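# Flip cylinders in pairs to find matching hidden colours

## Task

Twelve cylinders stand on the table, each hiding a colour on its underside, and the colours form six matching pairs. Turn over exactly two at a time. A matching pair stays colour-side up. A mismatched pair must be returned colour-side down before any other cylinder is turned over. Lifting or tipping a cylinder counts as turning it over, even if it goes straight back down. Before either cylinder of a turn goes back colour-side down, both cylinders of that same turn must have stood colour-side up on the table together for a moment, or the task fails. A cylinder from an earlier matched pair cannot act as the partner. The job is done when all twelve stand colour-side up and are released. At the end, no gripper may hold a loose object, the two grippers may not hold one between them, and the robot may not carry more than one fifth of any cylinder's weight. Anything kept in place only by the robot does not count. A cylinder may tip over onto the table only if no part of the robot touches it as it lands. Putting or knocking anything off the table fails the task.

## Robot and tools

Robot: two arms, left_arm and right_arm, mounted on opposite sides of the table. left_arm's base is on the +y side. The names do not tell you which side of a camera image an arm appears on. Each arm ends in a two-finger gripper. The fingers point along the gripper's own +x axis and close along its y axis. The reported end_effector_position is the point between the finger pads, about 3 to 4 cm behind the tips.

Frame: one scene frame is shared by both arms and all cameras. The origin is at the table centre, +z points up, and the table surface is at z = +0.020 m. Positions are in metres. Orientations are quaternions written w first (qw, qx, qy, qz).

The row format is used by both execute_actions and move. A row is one flat list of 16 numbers covering both arms, even if only one arm should move. The first 8 are left_arm: x, y, z, qw, qx, qy, qz, opening. The last 8 are right_arm in the same order. x, y, z and the quaternion are an absolute target pose for that gripper in the scene frame, not an offset. Opening is a scale from -1 to 1. +1 is fully open (0.088 m). Empty fingers touch at about -0.80, and values below that down to -1 close no further. A full close takes at least about 0.5 s. To grip, command an opening well under the grip_measured reading; the lower you go, the harder the squeeze (roughly 34 N per pad at most, and a fast close can press harder). Each gripper's reading has a fixed error of up to about 1 mm.

Per-step limits: at each 1/30 s control step, the commanded pose is trimmed to within 70 mm and 16 degrees of the gripper's measured pose. The arm then tracks it, and position wins over orientation if both cannot be met. A target more than 0.6 m from the last reported position along any gripper axis is refused, and nothing is sent. To hold an arm still, repeat its last reported pose and the opening you want. Keep repeating the same quaternion rather than copying a drifted reading. Friction can leave a gripper short or tilted, especially at long reach, so check the pose after each move and correct it.

Tools:
- execute_actions {actions, pictures}. actions is a list with at most one entry. An empty list only reports the state and includes pictures. {"rows": [[16 numbers], ...], "steps": n} runs n control steps (5 to 15, default 15), one row per step, and the last row repeats. {"steps": n} with no rows is a wait of up to 300 steps, counted from the last result and including your reply time. pictures true asks for images.
- move {target, speed}. target is one 16-number row as above. speed is each arm's top path speed in m/s, from 0.002 to 0.5, default 0.25; turning is capped at twice that value in rad/s. Both grippers travel in straight lines and finish together within 0.5 to 10 s, stopping short if 10 s is not enough. Each turns the shorter way. The opening is applied at the start. Paths ignore obstacles and the other arm. Faster contact and targets set deeper past a surface push harder. The result is taken once everything settles, or 5 s after the path ends, and it includes pictures.
- wait {seconds}: 0 to 10 s with no new command.
- zoom_image {camera, region}: camera is cam_high, cam_low, cam_left_wrist or cam_right_wrist (each 504x504). region is [x0, y0, x1, y1] in image pixels from the top-left corner, no bigger than 504x504.
- finished_scene {scene}: ends and grades the current scene. This cannot be undone.

Timing: each action's result arrives 5 steps before the action ends. Those steps run while you compose your next reply, and the simulation keeps going during that time. After an action, an arm drifts at most one more clipped step toward its target, not all the way, so continue far moves in further calls.

Reading results: the state line gives each arm's pose and velocities. grip_measured is the finger opening on the command scale, and the last Joint positions value is the opening in metres. HELD marks steps where a command was not sent. A "pose unreachable" line means the clearance check changed or blocked that arm's command. A "Hand target" line shows where the controller is currently driving each arm. The move: line reports how the move ended (done, off_target, moving, held, fault), the limits that applied (paced means the pose was clipped; held means some steps were blocked, after which the arm may move faster than speed), and each gripper's distance from its target. Joint torques are noisy and biased. MOTOR HOT warns from 50 °C. At 95 °C an OVER-TEMPERATURE FAULT stops the arm, and it can go limp if it does not cool.

Avoid: arms striking or pressing each other, including the mounts. Avoid contact loads reaching the joint limits (waist 16.6, shoulder 20.6, elbow 20.5, wrist pitch 5.42, wrist yaw 5.4, wrist roll 5.07 N m, held weight included), which trigger a TORQUE FAULT and a 10 s stop. Avoid dropping, slamming or shoving cylinders, and anything leaving the table. Avoid holding loads for long periods. Objects may be nudged occasionally by outside pushes. Cameras carry calibration data (intrinsics, distortion, world-to-camera transforms) that are accurate only to within a few mm and degrees.

Each tool is called as name(argument=value, ...), one argument or row to a line, values as JSON.

## Session

execute_actions(
  actions=[],
)

Scene clock: 0.00 s of 17941.00 s.
left_arm: end_effector_position=(+0.0119, +0.2486, +0.4468) grip_measured=+0.837 end_effector_quat_wxyz=(+0.852, -0.016, -0.025, -0.522) end_effector_velocity=(-0.000, +0.001, +0.003) end_effector_angular_velocity=(-0.014, +0.001, +0.004) | right_arm: end_effector_position=(+0.2656, -0.1835, +0.2489) grip_measured=+0.844 end_effector_quat_wxyz=(+0.691, -0.550, +0.343, +0.319) end_effector_velocity=(-0.002, -0.002, -0.001) end_effector_angular_velocity=(-0.013, +0.008, +0.019)
Joint positions: left_arm=[-0.001  0.854  0.655  0.257  0.007 -0.001  0.08 ] | right_arm=[-0.367  1.738  1.376 -0.714  0.351 -0.721  0.08 ]
Joint velocities: left_arm=[-0.002 -0.002  0.002  0.007 -0.007 -0.007 -0.   ] | right_arm=[-0.002 -0.007 -0.007 -0.007 -0.007 -0.022 -0.   ]
Joint torques (N m, as the arm reports them, + toward a larger angle): no reading
Heat: left arm: hottest wrist yaw 28 °C (+0.0 °C/min); right arm: hottest shoulder 26 °C (+0.0 °C/min).
Hand target (left_arm): +0.012, +0.249, +0.447; +0.852, -0.016, -0.025, -0.522
Hand target (right_arm): +0.266, -0.183, +0.249; +0.691, -0.550, +0.343, +0.319

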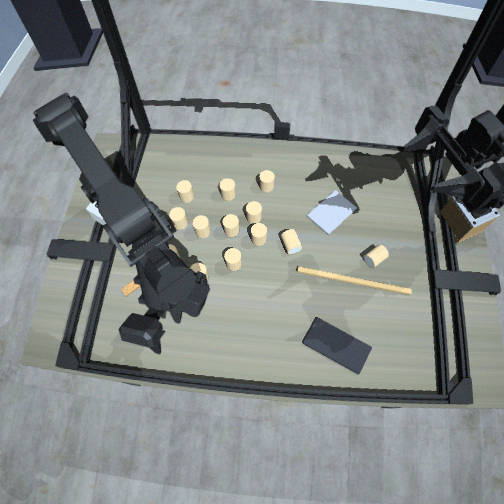

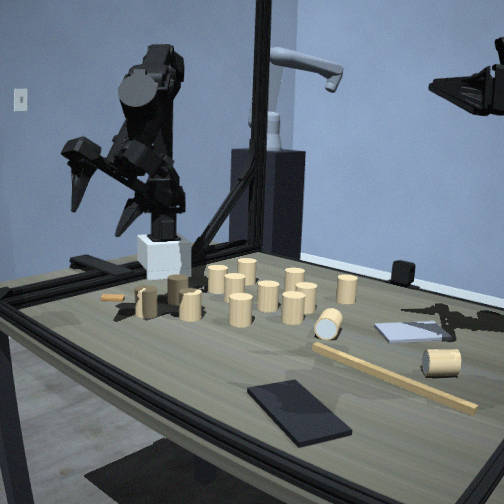

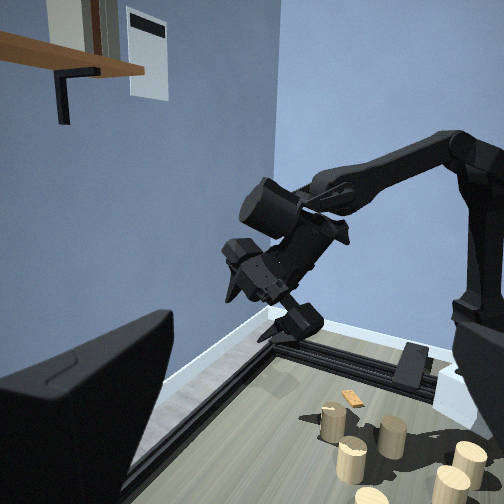

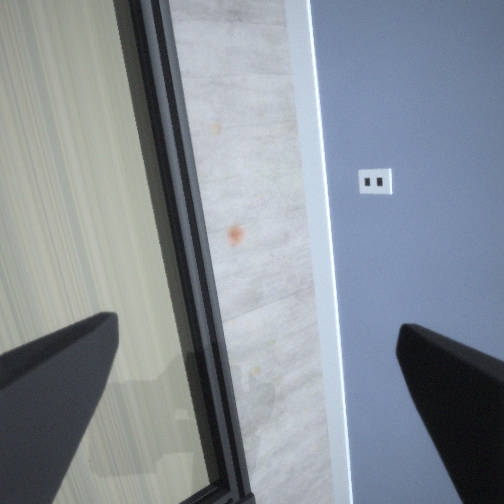

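move(
  target=[0.012,0.249,0.35,0.852,0,0,-0.522,1,0.0,-0.25,0.3,0.707,0,0,0.707,1],
)

zoom_image(
  camera="cam_high",
  region=[60,100,340,340],
)

Scene clock: 5.07 s of 17941.00 s.
left_arm: end_effector_position=(+0.0120, +0.2484, +0.3583) grip_measured=+1.000 end_effector_quat_wxyz=(+0.853, -0.006, -0.008, -0.522) end_effector_velocity=(-0.000, +0.001, -0.003) end_effector_angular_velocity=(-0.001, +0.008, +0.005) | right_arm: end_effector_position=(+0.0016, -0.2486, +0.3045) grip_measured=+1.000 end_effector_quat_wxyz=(+0.710, -0.002, -0.008, +0.704) end_effector_velocity=(-0.003, -0.002, -0.002) end_effector_angular_velocity=(+0.014, +0.008, +0.010)
Joint positions: left_arm=[-0.001  0.916  0.354  0.581  0.007 -0.001  0.088] | right_arm=[-0.666  0.196  0.146  0.069 -1.094  0.002  0.088]
Joint velocities: left_arm=[-0.002 -0.002 -0.012  0.007 -0.007 -0.007 -0.   ] | right_arm=[-0.012 -0.032 -0.022  0.022 -0.022  0.037  0.   ]
Joint torques (N m, as the arm reports them, + toward a larger angle): left_arm=[ 0.02 -1.6   5.21  1.83  0.08  0.04] | right_arm=[-0.33 -0.18  5.54  1.2  -0.12  0.2 ]
Heat: left arm: hottest wrist pitch 28 °C (+0.0 °C/min); right arm: hottest shoulder 27 °C (+11.8 °C/min).
Hand target (left_arm): +0.012, +0.249, +0.350; +0.853, -0.000, +0.000, -0.522
Hand target (right_arm): +0.002, -0.249, +0.301; +0.710, +0.001, -0.004, +0.704
Off the commanded pose (left_arm): 0.008 m, 1 deg.
Off the commanded pose (right_arm): 0.005 m, 1 deg.
Kept back: nothing.
move: done
camera_calibration (this result's frames):
cam_left_wrist: T_world_to_cam=[[-0.875311, -0.483558, 0.00151127, 0.142663], [-0.134449, 0.240367, -0.961326, 0.31918], [0.464493, -0.841662, -0.27541, 0.375066], [0, 0, 0, 1]] pos_world=[-0.00642802, 0.307945, 0.409917]
cam_right_wrist: T_world_to_cam=[[0.996673, -0.0380981, 0.0720545, -0.0266304], [0.0574072, -0.299432, -0.952389, 0.248636], [0.0578596, 0.953357, -0.296249, 0.407005], [0, 0, 0, 1]] pos_world=[-0.0112808, -0.314586, 0.359291]

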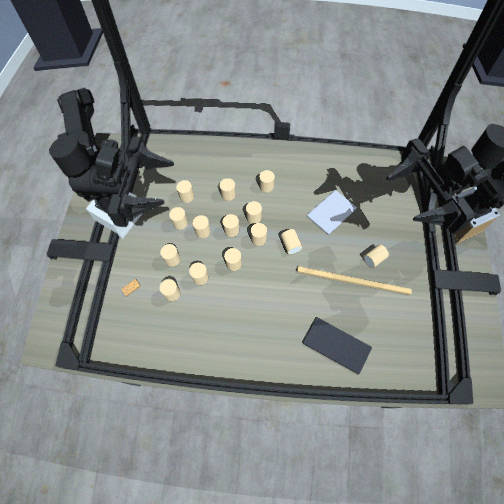

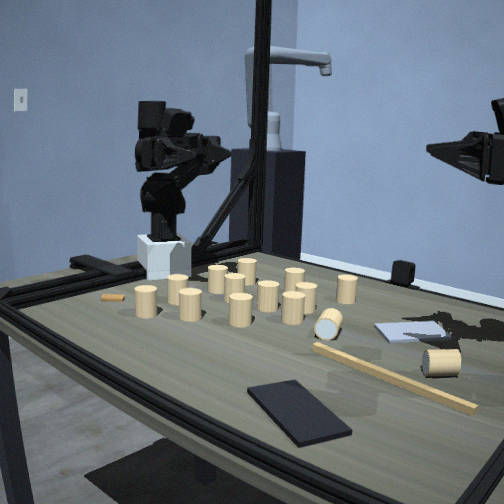

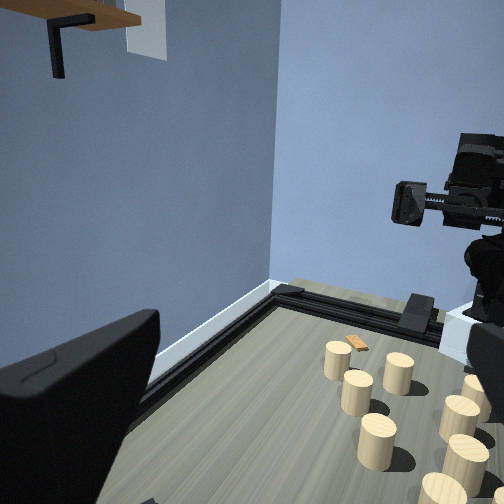

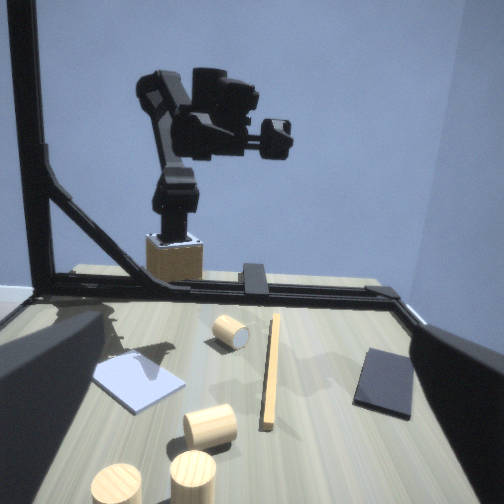

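Region (60, 100, 340, 340) of cam_high's 504x504 image, scaled by 1.800, with more detail than that image has; it fills the top 432 rows of this view, and the rest is white.

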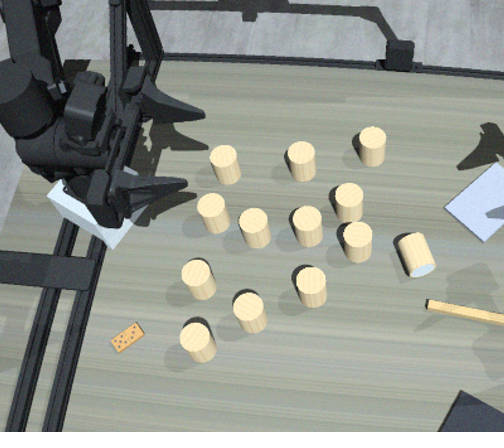

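move(
  target=[0,0.2,0.3,0.5,0.5,-0.5,-0.5,1,0.019,-0.119,0.16,0.5,-0.5,0.5,0.5,0.6],
  speed=0.4,
)

move(
  target=[0,0.2,0.3,0.5,0.5,-0.5,-0.5,1,0.019,-0.119,0.075,0.5,-0.5,0.5,0.5,0.6],
)

Scene clock: 8.57 s of 17941.00 s.
left_arm: end_effector_position=(-0.0017, +0.2020, +0.2982) grip_measured=+1.000 end_effector_quat_wxyz=(+0.501, +0.499, -0.498, -0.501) end_effector_velocity=(+0.000, -0.001, -0.001) end_effector_angular_velocity=(+0.010, -0.000, -0.005) | right_arm: end_effector_position=(+0.0177, -0.1228, +0.1616) grip_measured=+0.600 end_effector_quat_wxyz=(+0.498, -0.502, +0.496, +0.504) end_effector_velocity=(-0.000, +0.001, +0.000) end_effector_angular_velocity=(-0.015, +0.012, +0.005)
Joint positions: left_arm=[0.157 1.435 0.356 1.078 0.635 1.567 0.088] | right_arm=[ 0.167  1.809  1.247 -1.005 -0.001 -0.282  0.068]
Joint velocities: left_arm=[ 0.002 -0.002  0.007 -0.022  0.007  0.007 -0.   ] | right_arm=[-0.002  0.017  0.022 -0.022 -0.007 -0.007 -0.   ]
Joint torques (N m, as the arm reports them, + toward a larger angle): left_arm=[ 0.55 -3.9   6.07  1.39  0.13  0.04] | right_arm=[ 0.31 -7.41  6.88 -0.08  0.02  0.17]
Heat: left arm: hottest wrist pitch 28 °C (+0.0 °C/min); right arm: hottest shoulder 27 °C (+7.0 °C/min).
Hand target (left_arm): +0.000, +0.200, +0.299; +0.500, +0.501, -0.500, -0.500
Hand target (right_arm): +0.018, -0.121, +0.160; +0.496, -0.504, +0.499, +0.501
Off the commanded pose (left_arm): 0.003 m, 0 deg.
Off the commanded pose (right_arm): 0.004 m, 1 deg.
Kept back: nothing.
move: done
camera_calibration (this result's frames):
cam_left_wrist: T_world_to_cam=[[-0.00390514, -0.0322053, -0.999474, 0.317118], [0.955564, 0.294487, -0.0132226, -0.0211182], [0.294757, -0.955113, 0.0296242, 0.25749], [0, 0, 0, 1]] pos_world=[-0.054479, 0.262364, 0.309044]
cam_right_wrist: T_world_to_cam=[[0.996999, 0.0712446, 0.0302956, -0.0075073], [0.0587633, -0.951179, 0.302994, -0.133709], [0.0504032, -0.300305, -0.952511, 0.196088], [0, 0, 0, 1]] pos_world=[0.00545845, -0.0677597, 0.227517]

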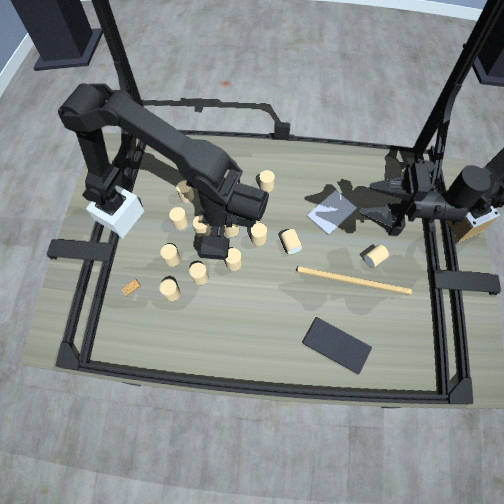

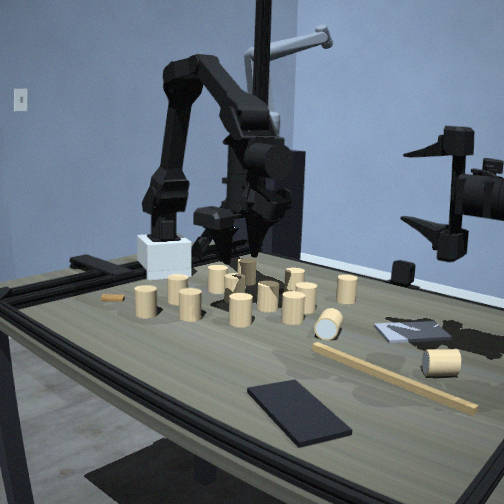

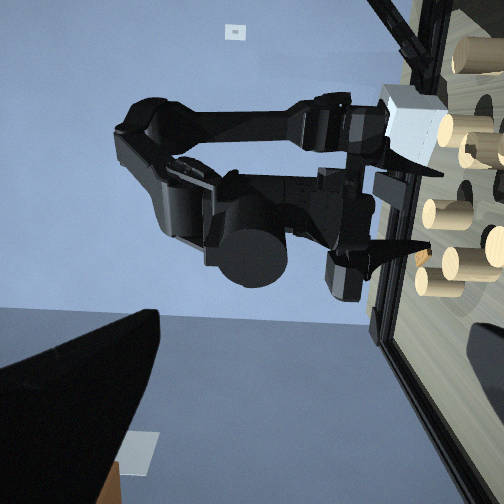

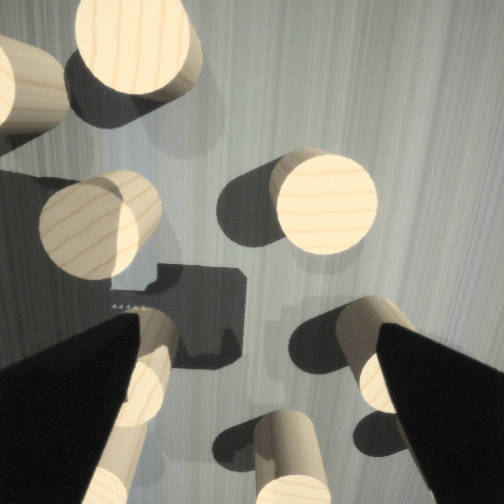

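Scene clock: 9.90 s of 17941.00 s.
left_arm: end_effector_position=(-0.0015, +0.2017, +0.2980) grip_measured=+1.000 end_effector_quat_wxyz=(+0.501, +0.500, -0.498, -0.502) end_effector_velocity=(-0.003, +0.001, -0.003) end_effector_angular_velocity=(+0.010, +0.015, -0.010) | right_arm: end_effector_position=(+0.0192, -0.1191, +0.0777) grip_measured=+0.600 end_effector_quat_wxyz=(+0.502, -0.500, +0.497, +0.501) end_effector_velocity=(+0.001, -0.002, +0.002) end_effector_angular_velocity=(-0.000, +0.008, +0.015)
Joint positions: left_arm=[0.157 1.435 0.358 1.074 0.635 1.568 0.088] | right_arm=[ 0.167  1.969  1.091 -0.686  0.002 -0.27   0.068]
Joint velocities: left_arm=[-0.002 -0.002 -0.007 -0.007  0.007 -0.007 -0.   ] | right_arm=[-0.007 -0.007 -0.002 -0.007 -0.007 -0.022 -0.   ]
Joint torques (N m, as the arm reports them, + toward a larger angle): left_arm=[ 0.08 -4.27  6.13  1.37  0.11  0.1 ] | right_arm=[-0.05 -8.56  4.53  0.25 -0.14  0.02]
Heat: left arm: hottest wrist pitch 28 °C (+0.0 °C/min); right arm: hottest shoulder 27 °C (+6.1 °C/min).
Hand target (left_arm): -0.000, +0.200, +0.300; +0.500, +0.500, -0.500, -0.500
Hand target (right_arm): +0.019, -0.120, +0.075; +0.500, -0.500, +0.500, +0.500
Off the commanded pose (left_arm): 0.003 m, 0 deg.
Off the commanded pose (right_arm): 0.003 m, 0 deg.
Kept back: nothing.
move: done
camera_calibration (this result's frames):
cam_left_wrist: T_world_to_cam=[[-0.00488256, -0.0303645, -0.999527, 0.316579], [0.955551, 0.294511, -0.0136146, -0.0211028], [0.294785, -0.955166, 0.0275769, 0.257847], [0, 0, 0, 1]] pos_world=[-0.054299, 0.262115, 0.309032]
cam_right_wrist: T_world_to_cam=[[0.997628, 0.0597833, 0.0341094, -0.00833402], [0.0467178, -0.952071, 0.302289, -0.104646], [0.0505464, -0.299978, -0.952606, 0.117253], [0, 0, 0, 1]] pos_world=[0.00727639, -0.0639589, 0.143613]

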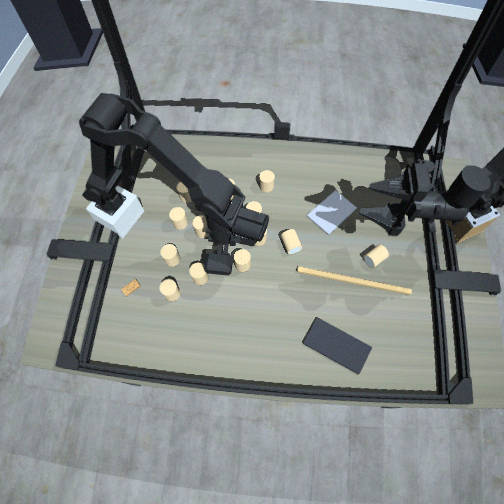

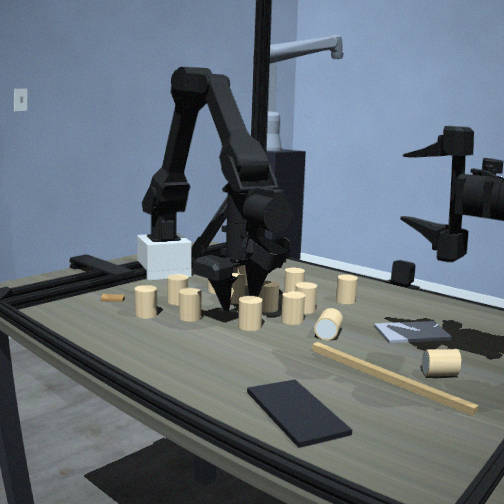

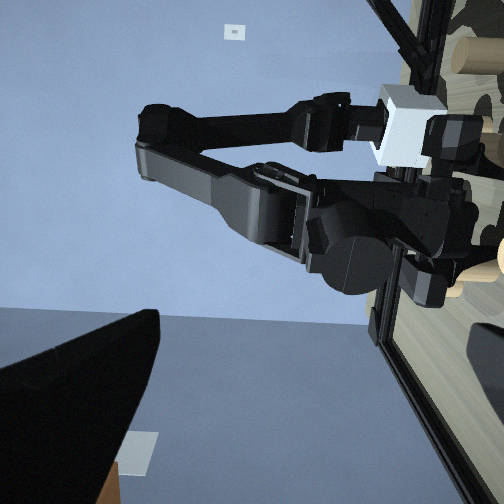

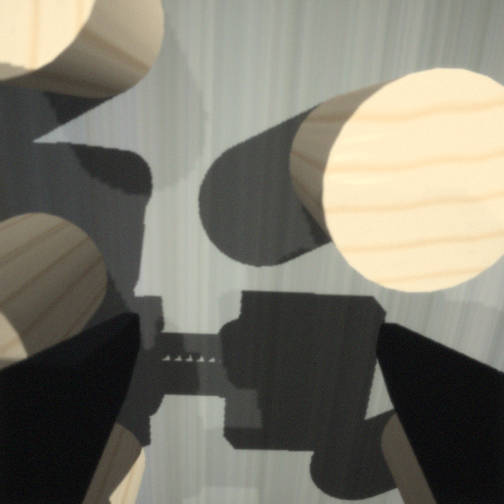

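move(
  target=[0,0.2,0.3,0.5,0.5,-0.5,-0.5,1,0.019,-0.119,0.135,0.5,-0.5,0.5,0.5,0.6],
)

move(
  target=[0,0.2,0.3,0.5,0.5,-0.5,-0.5,1,0.044,-0.069,0.135,0.5,-0.5,0.5,0.5,0.6],
)

Scene clock: 11.07 s of 17941.00 s.
left_arm: end_effector_position=(-0.0015, +0.2017, +0.2980) grip_measured=+1.000 end_effector_quat_wxyz=(+0.501, +0.500, -0.498, -0.502) end_effector_velocity=(-0.002, -0.000, +0.001) end_effector_angular_velocity=(-0.006, -0.012, -0.000) | right_arm: end_effector_position=(+0.0186, -0.1211, +0.1294) grip_measured=+0.600 end_effector_quat_wxyz=(+0.495, -0.504, +0.504, +0.497) end_effector_velocity=(-0.002, +0.003, +0.004) end_effector_angular_velocity=(+0.013, +0.020, +0.019)
Joint positions: left_arm=[0.157 1.436 0.358 1.073 0.635 1.568 0.088] | right_arm=[ 0.167  1.875  1.196 -0.907  0.002 -0.27   0.068]
Joint velocities: left_arm=[-0.007 -0.002 -0.002  0.007 -0.007  0.007 -0.   ] | right_arm=[-0.002 -0.002  0.012 -0.007 -0.022 -0.022 -0.   ]
Joint torques (N m, as the arm reports them, + toward a larger angle): left_arm=[ 0.06 -4.24  6.16  1.42  0.16  0.04] | right_arm=[ -0.07 -10.53   6.59  -0.13  -0.15   0.02]
Heat: left arm: hottest wrist pitch 28 °C (+0.0 °C/min); right arm: hottest shoulder 27 °C (+5.4 °C/min).
Hand target (left_arm): +0.000, +0.200, +0.300; +0.500, +0.500, -0.500, -0.500
Hand target (right_arm): +0.019, -0.118, +0.135; +0.500, -0.500, +0.500, +0.500
Off the commanded pose (left_arm): 0.003 m, 0 deg.
Off the commanded pose (right_arm): 0.006 m, 1 deg.
Kept back: nothing.
move: done
camera_calibration (this result's frames):
cam_left_wrist: T_world_to_cam=[[-0.00510902, -0.0300577, -0.999535, 0.316459], [0.955548, 0.294515, -0.0137407, -0.0210997], [0.294791, -0.955174, 0.0272169, 0.257864], [0, 0, 0, 1]] pos_world=[-0.0542374, 0.262031, 0.309004]
cam_right_wrist: T_world_to_cam=[[0.9978, 0.0604047, 0.0273328, -0.00845541], [0.0484554, -0.945765, 0.321218, -0.123941], [0.0452535, -0.319187, -0.946611, 0.162915], [0, 0, 0, 1]] pos_world=[0.00706995, -0.0647082, 0.194261]

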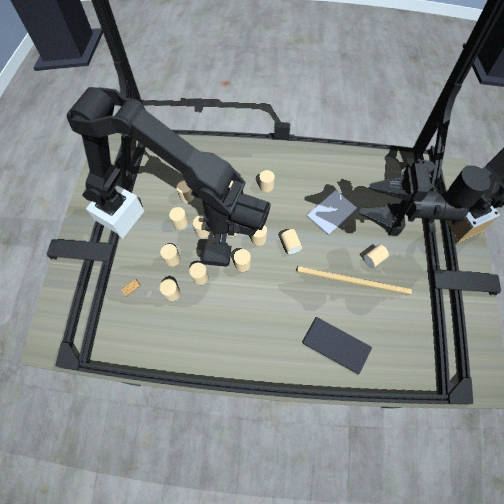

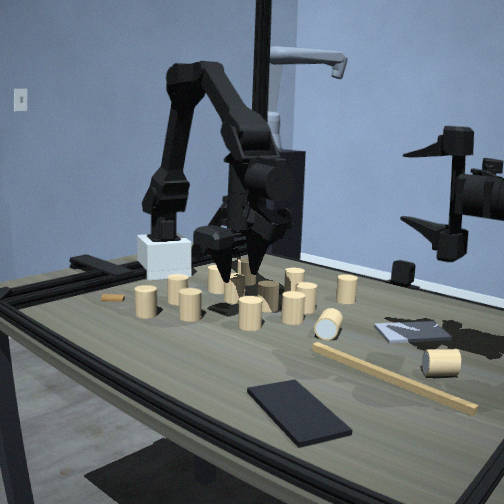

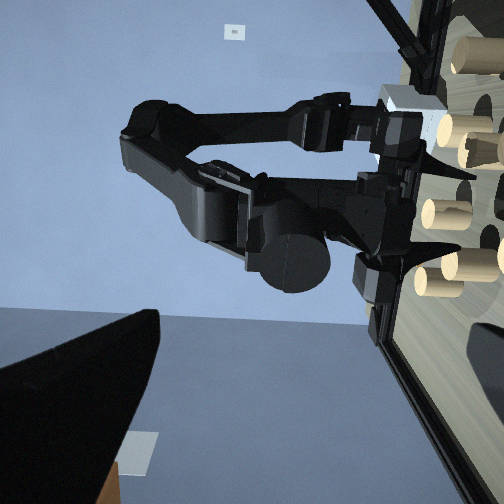

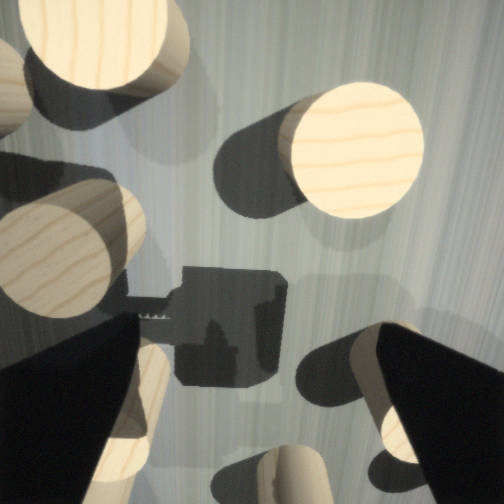

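Scene clock: 11.97 s of 17941.00 s.
left_arm: end_effector_position=(-0.0015, +0.2017, +0.2980) grip_measured=+1.000 end_effector_quat_wxyz=(+0.501, +0.500, -0.498, -0.502) end_effector_velocity=(-0.001, +0.001, -0.003) end_effector_angular_velocity=(+0.010, +0.015, +0.005) | right_arm: end_effector_position=(+0.0428, -0.0698, +0.1377) grip_measured=+0.600 end_effector_quat_wxyz=(+0.504, -0.499, +0.497, +0.500) end_effector_velocity=(+0.001, +0.003, +0.001) end_effector_angular_velocity=(+0.004, +0.006, +0.020)
Joint positions: left_arm=[0.157 1.436 0.358 1.073 0.635 1.568 0.088] | right_arm=[ 0.142  2.042  1.469 -0.989  0.002 -0.292  0.068]
Joint velocities: left_arm=[-0.002 -0.002 -0.007 -0.007 -0.007 -0.007 -0.   ] | right_arm=[-0.002  0.007  0.017 -0.007 -0.007 -0.022 -0.   ]
Joint torques (N m, as the arm reports them, + toward a larger angle): left_arm=[ 0.13 -4.14  6.    1.43  0.09  0.02] | right_arm=[-0.34 -8.96  6.86 -0.07 -0.15 -0.22]
Heat: left arm: hottest wrist pitch 29 °C (+5.0 °C/min); right arm: hottest shoulder 27 °C (+5.0 °C/min).
Hand target (left_arm): -0.000, +0.200, +0.300; +0.500, +0.500, -0.500, -0.500
Hand target (right_arm): +0.044, -0.069, +0.135; +0.500, -0.500, +0.500, +0.500
Off the commanded pose (left_arm): 0.003 m, 0 deg.
Off the commanded pose (right_arm): 0.003 m, 1 deg.
Kept back: nothing.
move: done
camera_calibration (this result's frames):
cam_left_wrist: T_world_to_cam=[[-0.00510902, -0.0300577, -0.999535, 0.316459], [0.955548, 0.294515, -0.0137407, -0.0210997], [0.294791, -0.955174, 0.0272169, 0.257864], [0, 0, 0, 1]] pos_world=[-0.0542374, 0.262031, 0.309004]
cam_right_wrist: T_world_to_cam=[[0.997832, 0.0554846, 0.0353892, -0.0373974], [0.0423895, -0.953221, 0.299287, -0.0764896], [0.0503395, -0.297138, -0.953507, 0.188294], [0, 0, 0, 1]] pos_world=[0.0310801, -0.0148872, 0.203755]

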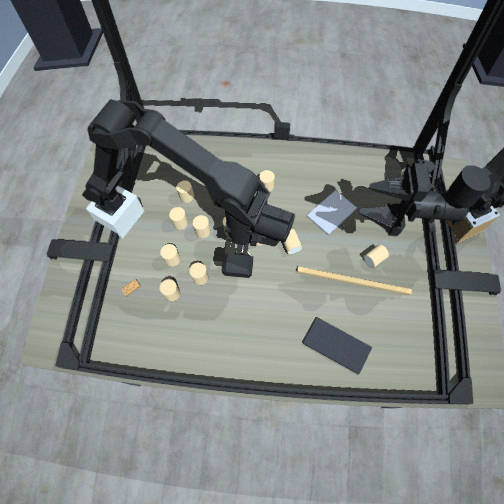

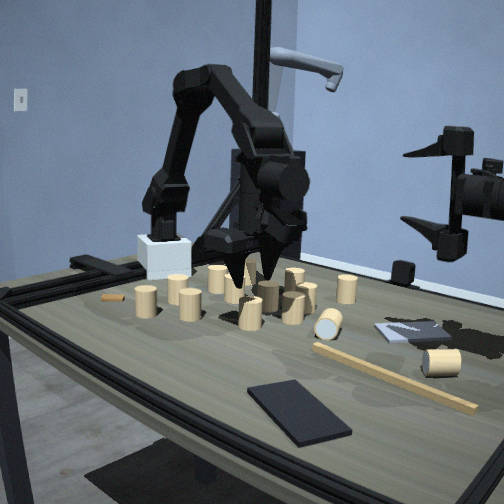

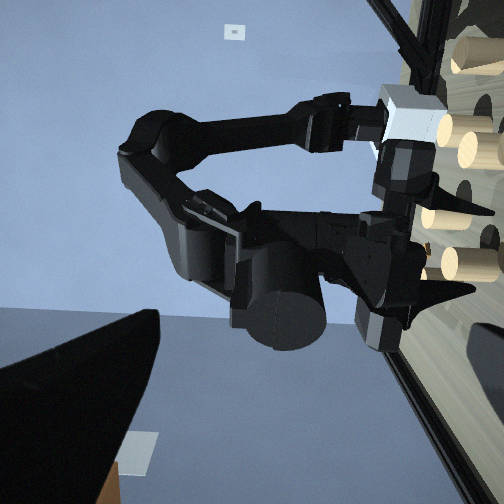

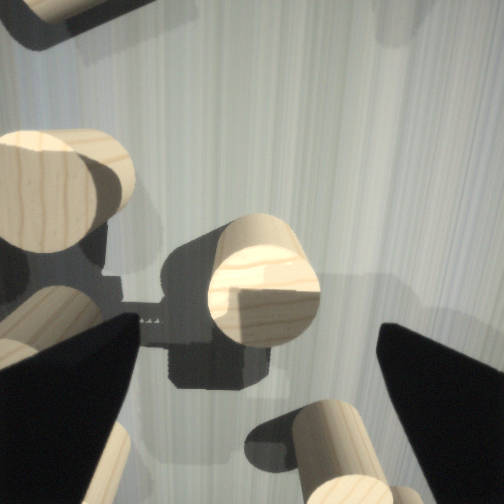

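move(
  target=[0,0.2,0.3,0.5,0.5,-0.5,-0.5,1,0.044,-0.07,0.073,0.5,-0.5,0.5,0.5,0.6],
)

move(
  target=[0,0.2,0.3,0.5,0.5,-0.5,-0.5,1,0.044,-0.07,0.073,0.5,-0.5,0.5,0.5,-0.3],
)

move(
  target=[0,0.2,0.3,0.5,0.5,-0.5,-0.5,1,0.044,-0.07,0.16,0.5,-0.5,0.5,0.5,-0.3],
)

move(
  target=[0,0.12,0.3,0.5,0.5,-0.5,-0.5,1,0,-0.03,0.3,0.707,0,0,0.707,-0.3],
  speed=0.4,
)

Scene clock: 13.30 s of 17941.00 s.
left_arm: end_effector_position=(-0.0015, +0.2017, +0.2980) grip_measured=+1.000 end_effector_quat_wxyz=(+0.501, +0.500, -0.498, -0.502) end_effector_velocity=(+0.001, +0.001, -0.002) end_effector_angular_velocity=(+0.006, +0.026, +0.020) | right_arm: end_effector_position=(+0.0442, -0.0672, +0.0801) grip_measured=+0.600 end_effector_quat_wxyz=(+0.507, -0.497, +0.495, +0.501) end_effector_velocity=(-0.000, -0.001, -0.001) end_effector_angular_velocity=(+0.004, +0.006, +0.005)
Joint positions: left_arm=[0.157 1.436 0.358 1.073 0.635 1.568 0.088] | right_arm=[ 0.14   2.137  1.367 -0.783  0.002 -0.293  0.068]
Joint velocities: left_arm=[-0.002 -0.007 -0.007 -0.007 -0.022 -0.022 -0.   ] | right_arm=[-0.002 -0.002 -0.007  0.007 -0.007 -0.007 -0.   ]
Joint torques (N m, as the arm reports them, + toward a larger angle): left_arm=[ 0.14 -4.35  6.15  1.41  0.07  0.08] | right_arm=[-0.32 -9.29  4.17  0.29 -0.15 -0.22]
Heat: left arm: hottest wrist pitch 29 °C (+4.5 °C/min); right arm: hottest shoulder 28 °C (+9.0 °C/min).
Hand target (left_arm): -0.000, +0.200, +0.300; +0.500, +0.500, -0.500, -0.500
Hand target (right_arm): +0.044, -0.071, +0.073; +0.500, -0.500, +0.500, +0.500
Off the commanded pose (left_arm): 0.003 m, 0 deg.
Off the commanded pose (right_arm): 0.008 m, 1 deg.
Kept back: nothing.
move: done
camera_calibration (this result's frames):
cam_left_wrist: T_world_to_cam=[[-0.00510902, -0.0300577, -0.999535, 0.316459], [0.955548, 0.294515, -0.0137407, -0.0210997], [0.294791, -0.955174, 0.0272169, 0.257864], [0, 0, 0, 1]] pos_world=[-0.0542374, 0.262031, 0.309004]
cam_right_wrist: T_world_to_cam=[[0.997767, 0.0548223, 0.0381508, -0.0371761], [0.0413321, -0.955501, 0.292077, -0.0563148], [0.0524655, -0.289848, -0.955633, 0.134628], [0, 0, 0, 1]] pos_world=[0.0323574, -0.0127492, 0.146521]

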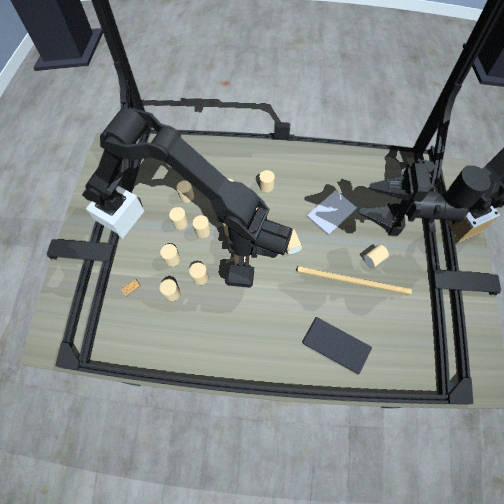

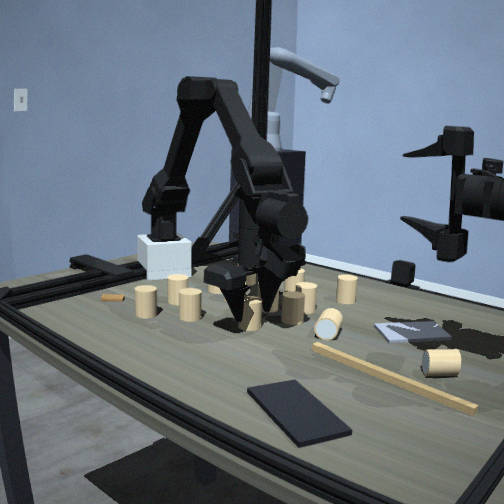

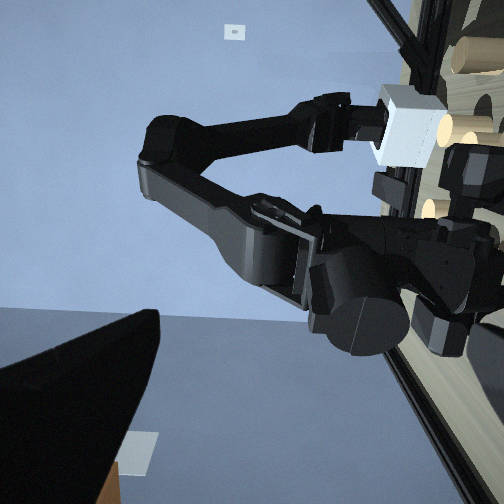

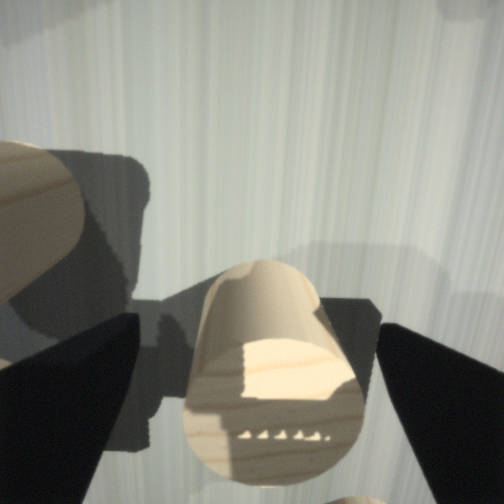

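Scene clock: 14.00 s of 17941.00 s.
left_arm: end_effector_position=(-0.0014, +0.2016, +0.2981) grip_measured=+1.000 end_effector_quat_wxyz=(+0.501, +0.500, -0.498, -0.502) end_effector_velocity=(+0.002, +0.001, +0.001) end_effector_angular_velocity=(-0.006, +0.003, +0.010) | right_arm: end_effector_position=(+0.0443, -0.0673, +0.0799) grip_measured=+0.022 end_effector_quat_wxyz=(+0.507, -0.497, +0.495, +0.501) end_effector_velocity=(-0.003, -0.001, +0.000) end_effector_angular_velocity=(-0.001, +0.023, +0.005)
Joint positions: left_arm=[0.157 1.436 0.359 1.073 0.635 1.568 0.088] | right_arm=[ 0.14   2.138  1.367 -0.783  0.003 -0.293  0.04 ]
Joint velocities: left_arm=[ 0.002 -0.002 -0.002  0.007 -0.007 -0.007 -0.   ] | right_arm=[-0.002 -0.002 -0.002 -0.007 -0.022 -0.007 -0.   ]
Joint torques (N m, as the arm reports them, + toward a larger angle): left_arm=[ 0.13 -4.08  6.18  1.44  0.12  0.05] | right_arm=[-0.25 -9.1   4.57  0.35 -0.17 -0.22]
Heat: left arm: hottest wrist pitch 29 °C (+4.3 °C/min); right arm: hottest shoulder 28 °C (+8.6 °C/min).
Hand target (left_arm): +0.000, +0.200, +0.300; +0.500, +0.500, -0.500, -0.500
Hand target (right_arm): +0.044, -0.070, +0.073; +0.500, -0.500, +0.500, +0.500
Off the commanded pose (left_arm): 0.003 m, 0 deg.
Off the commanded pose (right_arm): 0.007 m, 1 deg.
Kept back: nothing.
move: done
camera_calibration (this result's frames):
cam_left_wrist: T_world_to_cam=[[-0.00488256, -0.0303645, -0.999527, 0.316654], [0.955551, 0.294511, -0.0136146, -0.0211583], [0.294785, -0.955166, 0.0275769, 0.257684], [0, 0, 0, 1]] pos_world=[-0.0541973, 0.261977, 0.30911]
cam_right_wrist: T_world_to_cam=[[0.997744, 0.0548318, 0.0387357, -0.0373075], [0.0411387, -0.95533, 0.292664, -0.0563801], [0.0530526, -0.29041, -0.95543, 0.134388], [0, 0, 0, 1]] pos_world=[0.0324131, -0.0127884, 0.146344]

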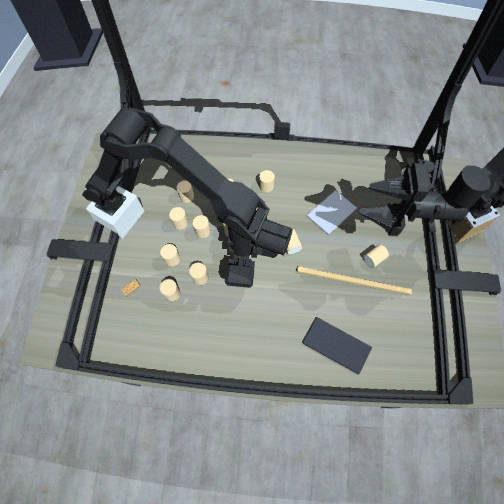

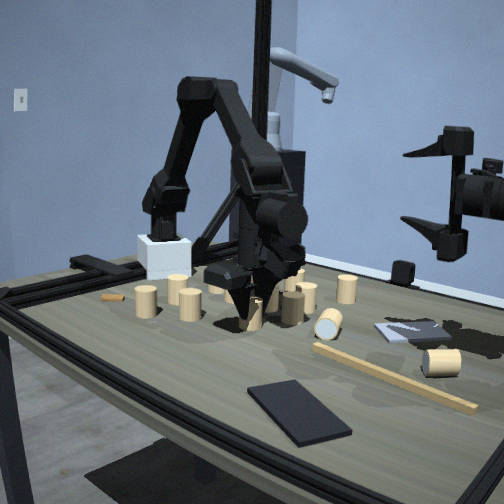

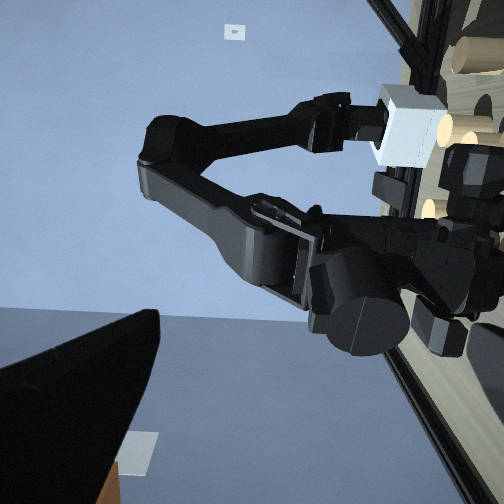

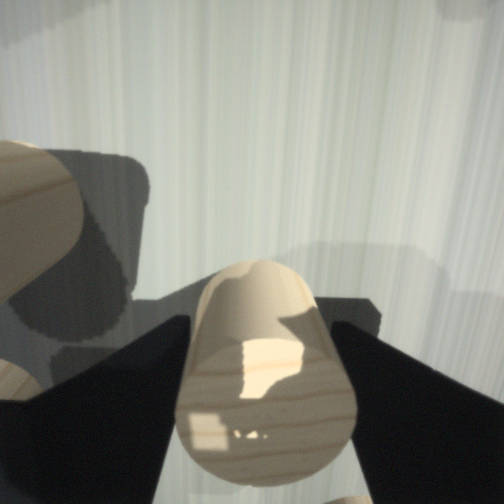

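Scene clock: 14.90 s of 17941.00 s.
left_arm: end_effector_position=(-0.0014, +0.2016, +0.2981) grip_measured=+1.000 end_effector_quat_wxyz=(+0.501, +0.500, -0.498, -0.502) end_effector_velocity=(-0.004, +0.000, -0.004) end_effector_angular_velocity=(+0.018, +0.035, -0.024) | right_arm: end_effector_position=(+0.0431, -0.0713, +0.1544) grip_measured=+0.022 end_effector_quat_wxyz=(+0.497, -0.502, +0.504, +0.496) end_effector_velocity=(-0.001, -0.003, +0.005) end_effector_angular_velocity=(-0.014, +0.012, +0.005)
Joint positions: left_arm=[0.157 1.436 0.359 1.073 0.635 1.568 0.088] | right_arm=[ 0.14   2.036  1.53  -1.078  0.003 -0.293  0.04 ]
Joint velocities: left_arm=[-0.002 -0.002 -0.002 -0.022  0.022 -0.022 -0.   ] | right_arm=[-0.002 -0.002  0.017 -0.037 -0.007 -0.007 -0.   ]
Joint torques (N m, as the arm reports them, + toward a larger angle): left_arm=[ 0.21 -4.28  6.4   1.43  0.11  0.07] | right_arm=[ -0.28 -11.88   7.02  -0.13  -0.15  -0.22]
Heat: left arm: hottest wrist pitch 29 °C (+4.0 °C/min); right arm: hottest shoulder 28 °C (+8.1 °C/min).
Hand target (left_arm): -0.000, +0.200, +0.300; +0.500, +0.500, -0.500, -0.500
Hand target (right_arm): +0.044, -0.069, +0.160; +0.500, -0.500, +0.500, +0.500
Off the commanded pose (left_arm): 0.003 m, 0 deg.
Off the commanded pose (right_arm): 0.006 m, 1 deg.
Kept back: nothing.
move: done
camera_calibration (this result's frames):
cam_left_wrist: T_world_to_cam=[[-0.00488256, -0.0303645, -0.999527, 0.316654], [0.955551, 0.294511, -0.0136146, -0.0211583], [0.294785, -0.955166, 0.0275769, 0.257684], [0, 0, 0, 1]] pos_world=[-0.0541973, 0.261977, 0.30911]
cam_right_wrist: T_world_to_cam=[[0.998049, 0.0557909, 0.0280114, -0.0369792], [0.043942, -0.946539, 0.319583, -0.0856009], [0.0443437, -0.317729, -0.947144, 0.201569], [0, 0, 0, 1]] pos_world=[0.0317302, -0.0149171, 0.219308]

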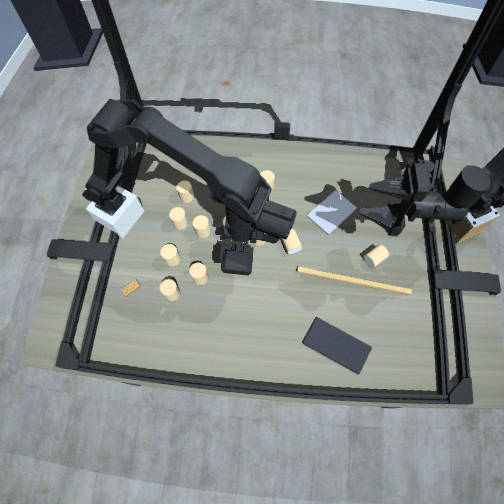

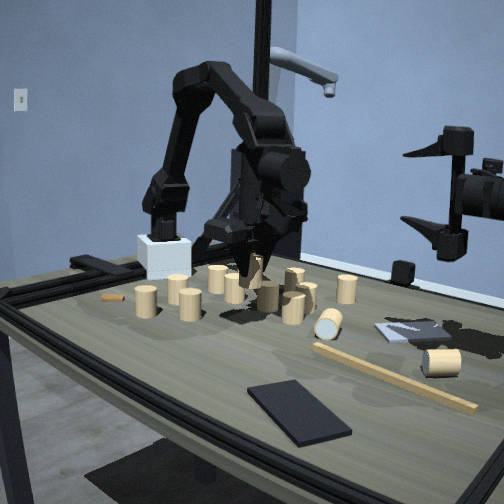

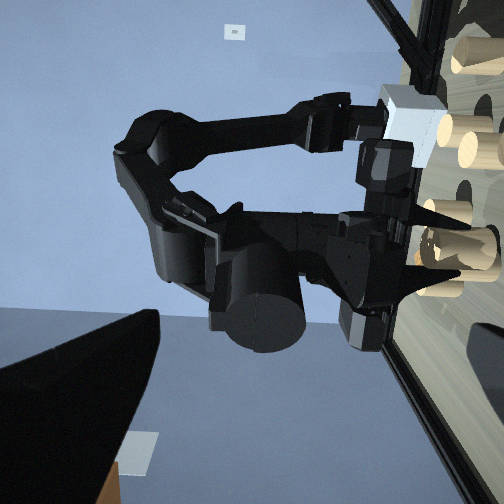

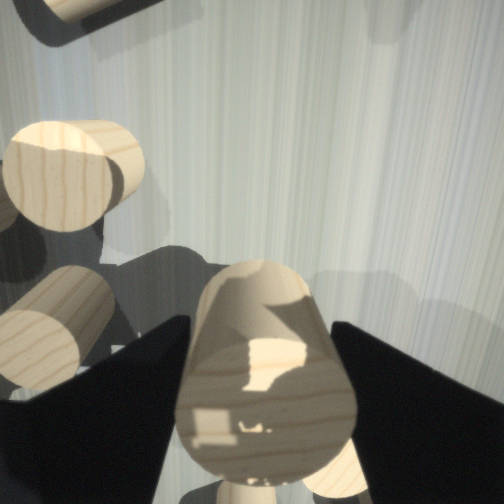

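Scene clock: 17.53 s of 17941.00 s.
left_arm: end_effector_position=(-0.0009, +0.1230, +0.3014) grip_measured=+1.000 end_effector_quat_wxyz=(+0.501, +0.499, -0.501, -0.499) end_effector_velocity=(+0.002, +0.000, -0.003) end_effector_angular_velocity=(+0.015, +0.001, +0.010) | right_arm: end_effector_position=(+0.0013, -0.0284, +0.3049) grip_measured=+0.023 end_effector_quat_wxyz=(+0.711, -0.001, -0.009, +0.703) end_effector_velocity=(+0.004, -0.000, -0.006) end_effector_angular_velocity=(-0.012, -0.004, -0.025)
Joint positions: left_arm=[-0.004  1.688  0.616  1.077  0.476  1.568  0.088] | right_arm=[ 0.177  1.511  0.563  0.96  -0.249 -0.012  0.04 ]
Joint velocities: left_arm=[ 0.002 -0.002  0.002 -0.022 -0.007  0.007 -0.   ] | right_arm=[-0.002  0.012 -0.007  0.007  0.022 -0.007 -0.   ]
Joint torques (N m, as the arm reports them, + toward a larger angle): left_arm=[-0.09 -5.84  6.41  1.41 -0.14 -0.02] | right_arm=[ 0.22 -5.73  4.97  1.63  0.04  0.22]
Heat: left arm: hottest wrist pitch 29 °C (+3.4 °C/min); right arm: hottest shoulder 29 °C (+10.3 °C/min).
Hand target (left_arm): -0.000, +0.120, +0.300; +0.500, +0.499, -0.500, -0.500
Hand target (right_arm): +0.000, -0.029, +0.299; +0.711, -0.002, -0.002, +0.703
Off the commanded pose (left_arm): 0.003 m, 0 deg.
Off the commanded pose (right_arm): 0.005 m, 1 deg.
Kept back: nothing.
move: done
camera_calibration (this result's frames):
cam_left_wrist: T_world_to_cam=[[-0.000423042, -0.0378571, -0.999283, 0.318354], [0.955944, 0.293324, -0.0115171, 0.00105395], [0.29355, -0.955263, 0.0360651, 0.179789], [0, 0, 0, 1]] pos_world=[-0.05365, 0.183489, 0.311654]
cam_right_wrist: T_world_to_cam=[[0.996492, -0.0414195, 0.0727134, -0.0183421], [0.057226, -0.296699, -0.953255, 0.315265], [0.0610574, 0.954072, -0.293288, 0.196375], [0, 0, 0, 1]] pos_world=[-0.0117537, -0.0945768, 0.359456]

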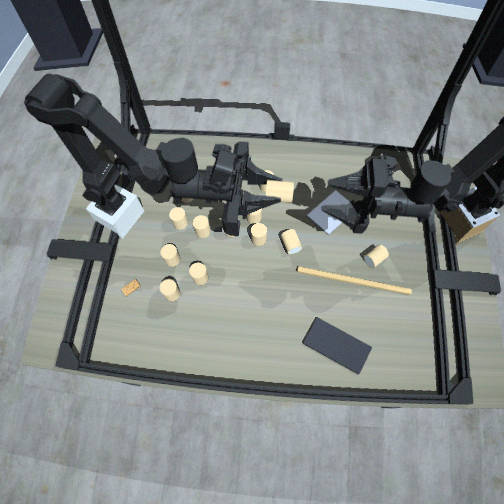

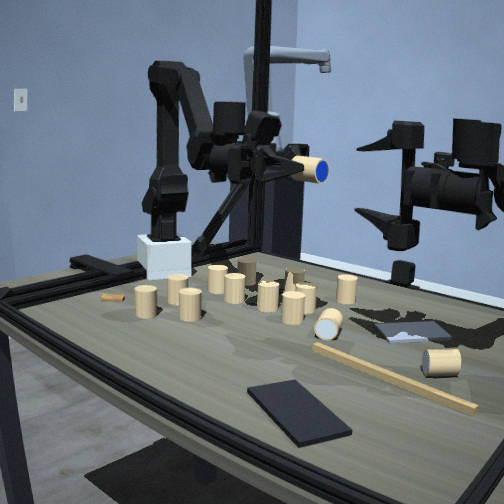

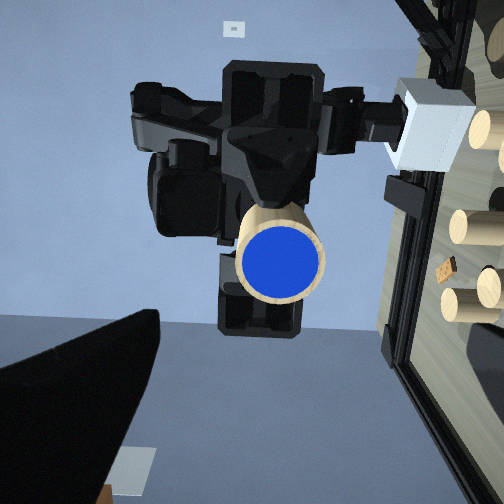

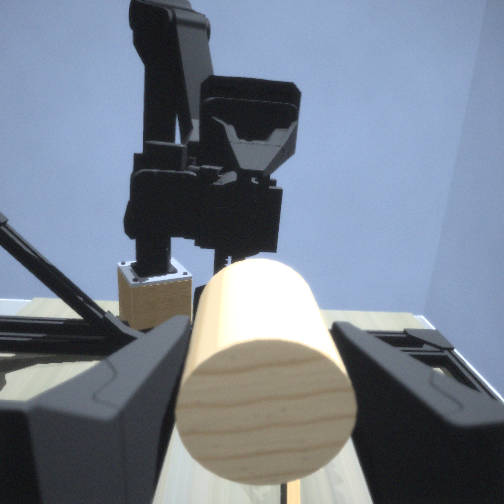

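move(
  target=[0.004,0.028,0.303,0.5,0.5,-0.5,-0.5,1,0,-0.03,0.3,0.707,0,0,0.707,-0.3],
  speed=0.15,
)

Scene clock: 18.93 s of 17941.00 s.
left_arm: end_effector_position=(+0.0035, +0.0317, +0.3064) grip_measured=+1.000 end_effector_quat_wxyz=(+0.502, +0.498, -0.502, -0.498) end_effector_velocity=(+0.001, -0.002, -0.005) end_effector_angular_velocity=(+0.020, +0.015, +0.005) | right_arm: end_effector_position=(-0.0005, -0.0286, +0.3043) grip_measured=+0.023 end_effector_quat_wxyz=(+0.707, +0.001, -0.007, +0.707) end_effector_velocity=(+0.002, -0.000, -0.003) end_effector_angular_velocity=(-0.012, -0.004, -0.010)
Joint positions: left_arm=[-0.105  1.941  0.985  0.964  0.374  1.568  0.088] | right_arm=[ 0.177  1.512  0.561  0.963 -0.259 -0.005  0.04 ]
Joint velocities: left_arm=[-0.002  0.007  0.007 -0.022 -0.007 -0.007 -0.   ] | right_arm=[-0.002  0.002 -0.002 -0.007  0.007 -0.007 -0.   ]
Joint torques (N m, as the arm reports them, + toward a larger angle): left_arm=[-0.17 -8.09  6.57  1.46 -0.09 -0.02] | right_arm=[-0.3  -6.66  4.99  1.28 -0.12  0.19]
Heat: left arm: hottest wrist pitch 29 °C (+3.2 °C/min); right arm: hottest shoulder 29 °C (+9.5 °C/min).
Hand target (left_arm): +0.004, +0.028, +0.303; +0.500, +0.500, -0.500, -0.500
Hand target (right_arm): -0.000, -0.030, +0.300; +0.707, -0.000, +0.000, +0.707
Off the commanded pose (left_arm): 0.005 m, 0 deg.
Off the commanded pose (right_arm): 0.005 m, 1 deg.
Kept back: nothing.
move: done
camera_calibration (this result's frames):
cam_left_wrist: T_world_to_cam=[[-0.0000568212, -0.040205, -0.999191, 0.320032], [0.955836, 0.293659, -0.0118705, 0.0237154], [0.293899, -0.955064, 0.0384127, 0.0904239], [0, 0, 0, 1]] pos_world=[-0.0492254, 0.0922633, 0.316581]
cam_right_wrist: T_world_to_cam=[[0.997341, -0.0302932, 0.0662841, -0.0142161], [0.0543672, -0.296428, -0.953507, 0.314837], [0.0485332, 0.954575, -0.293992, 0.196723], [0, 0, 0, 1]] pos_world=[-0.0124861, -0.0948909, 0.358977]

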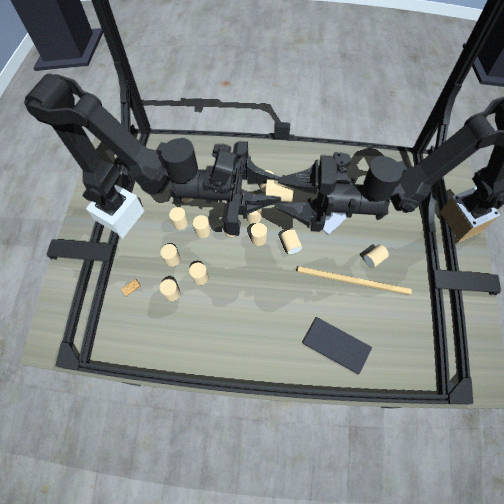

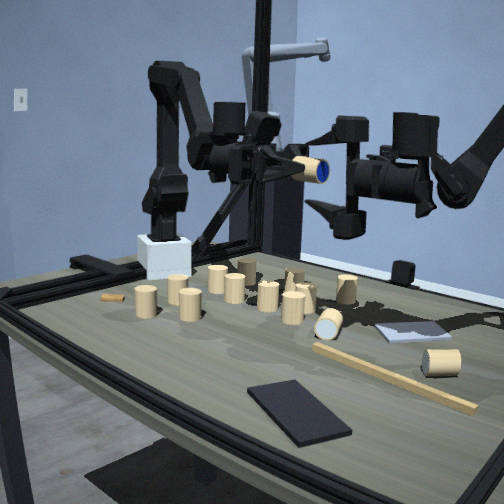

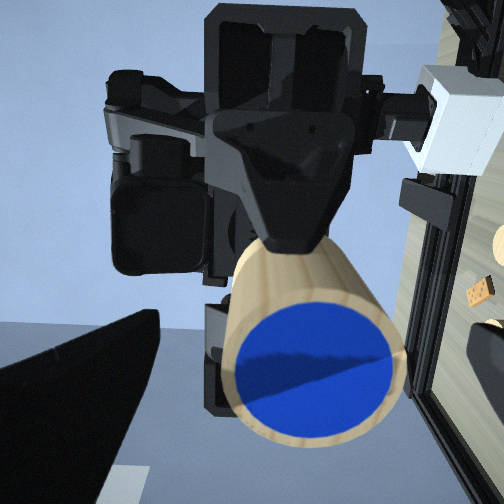

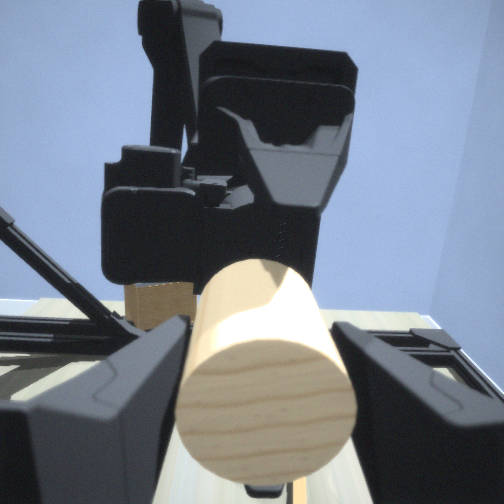

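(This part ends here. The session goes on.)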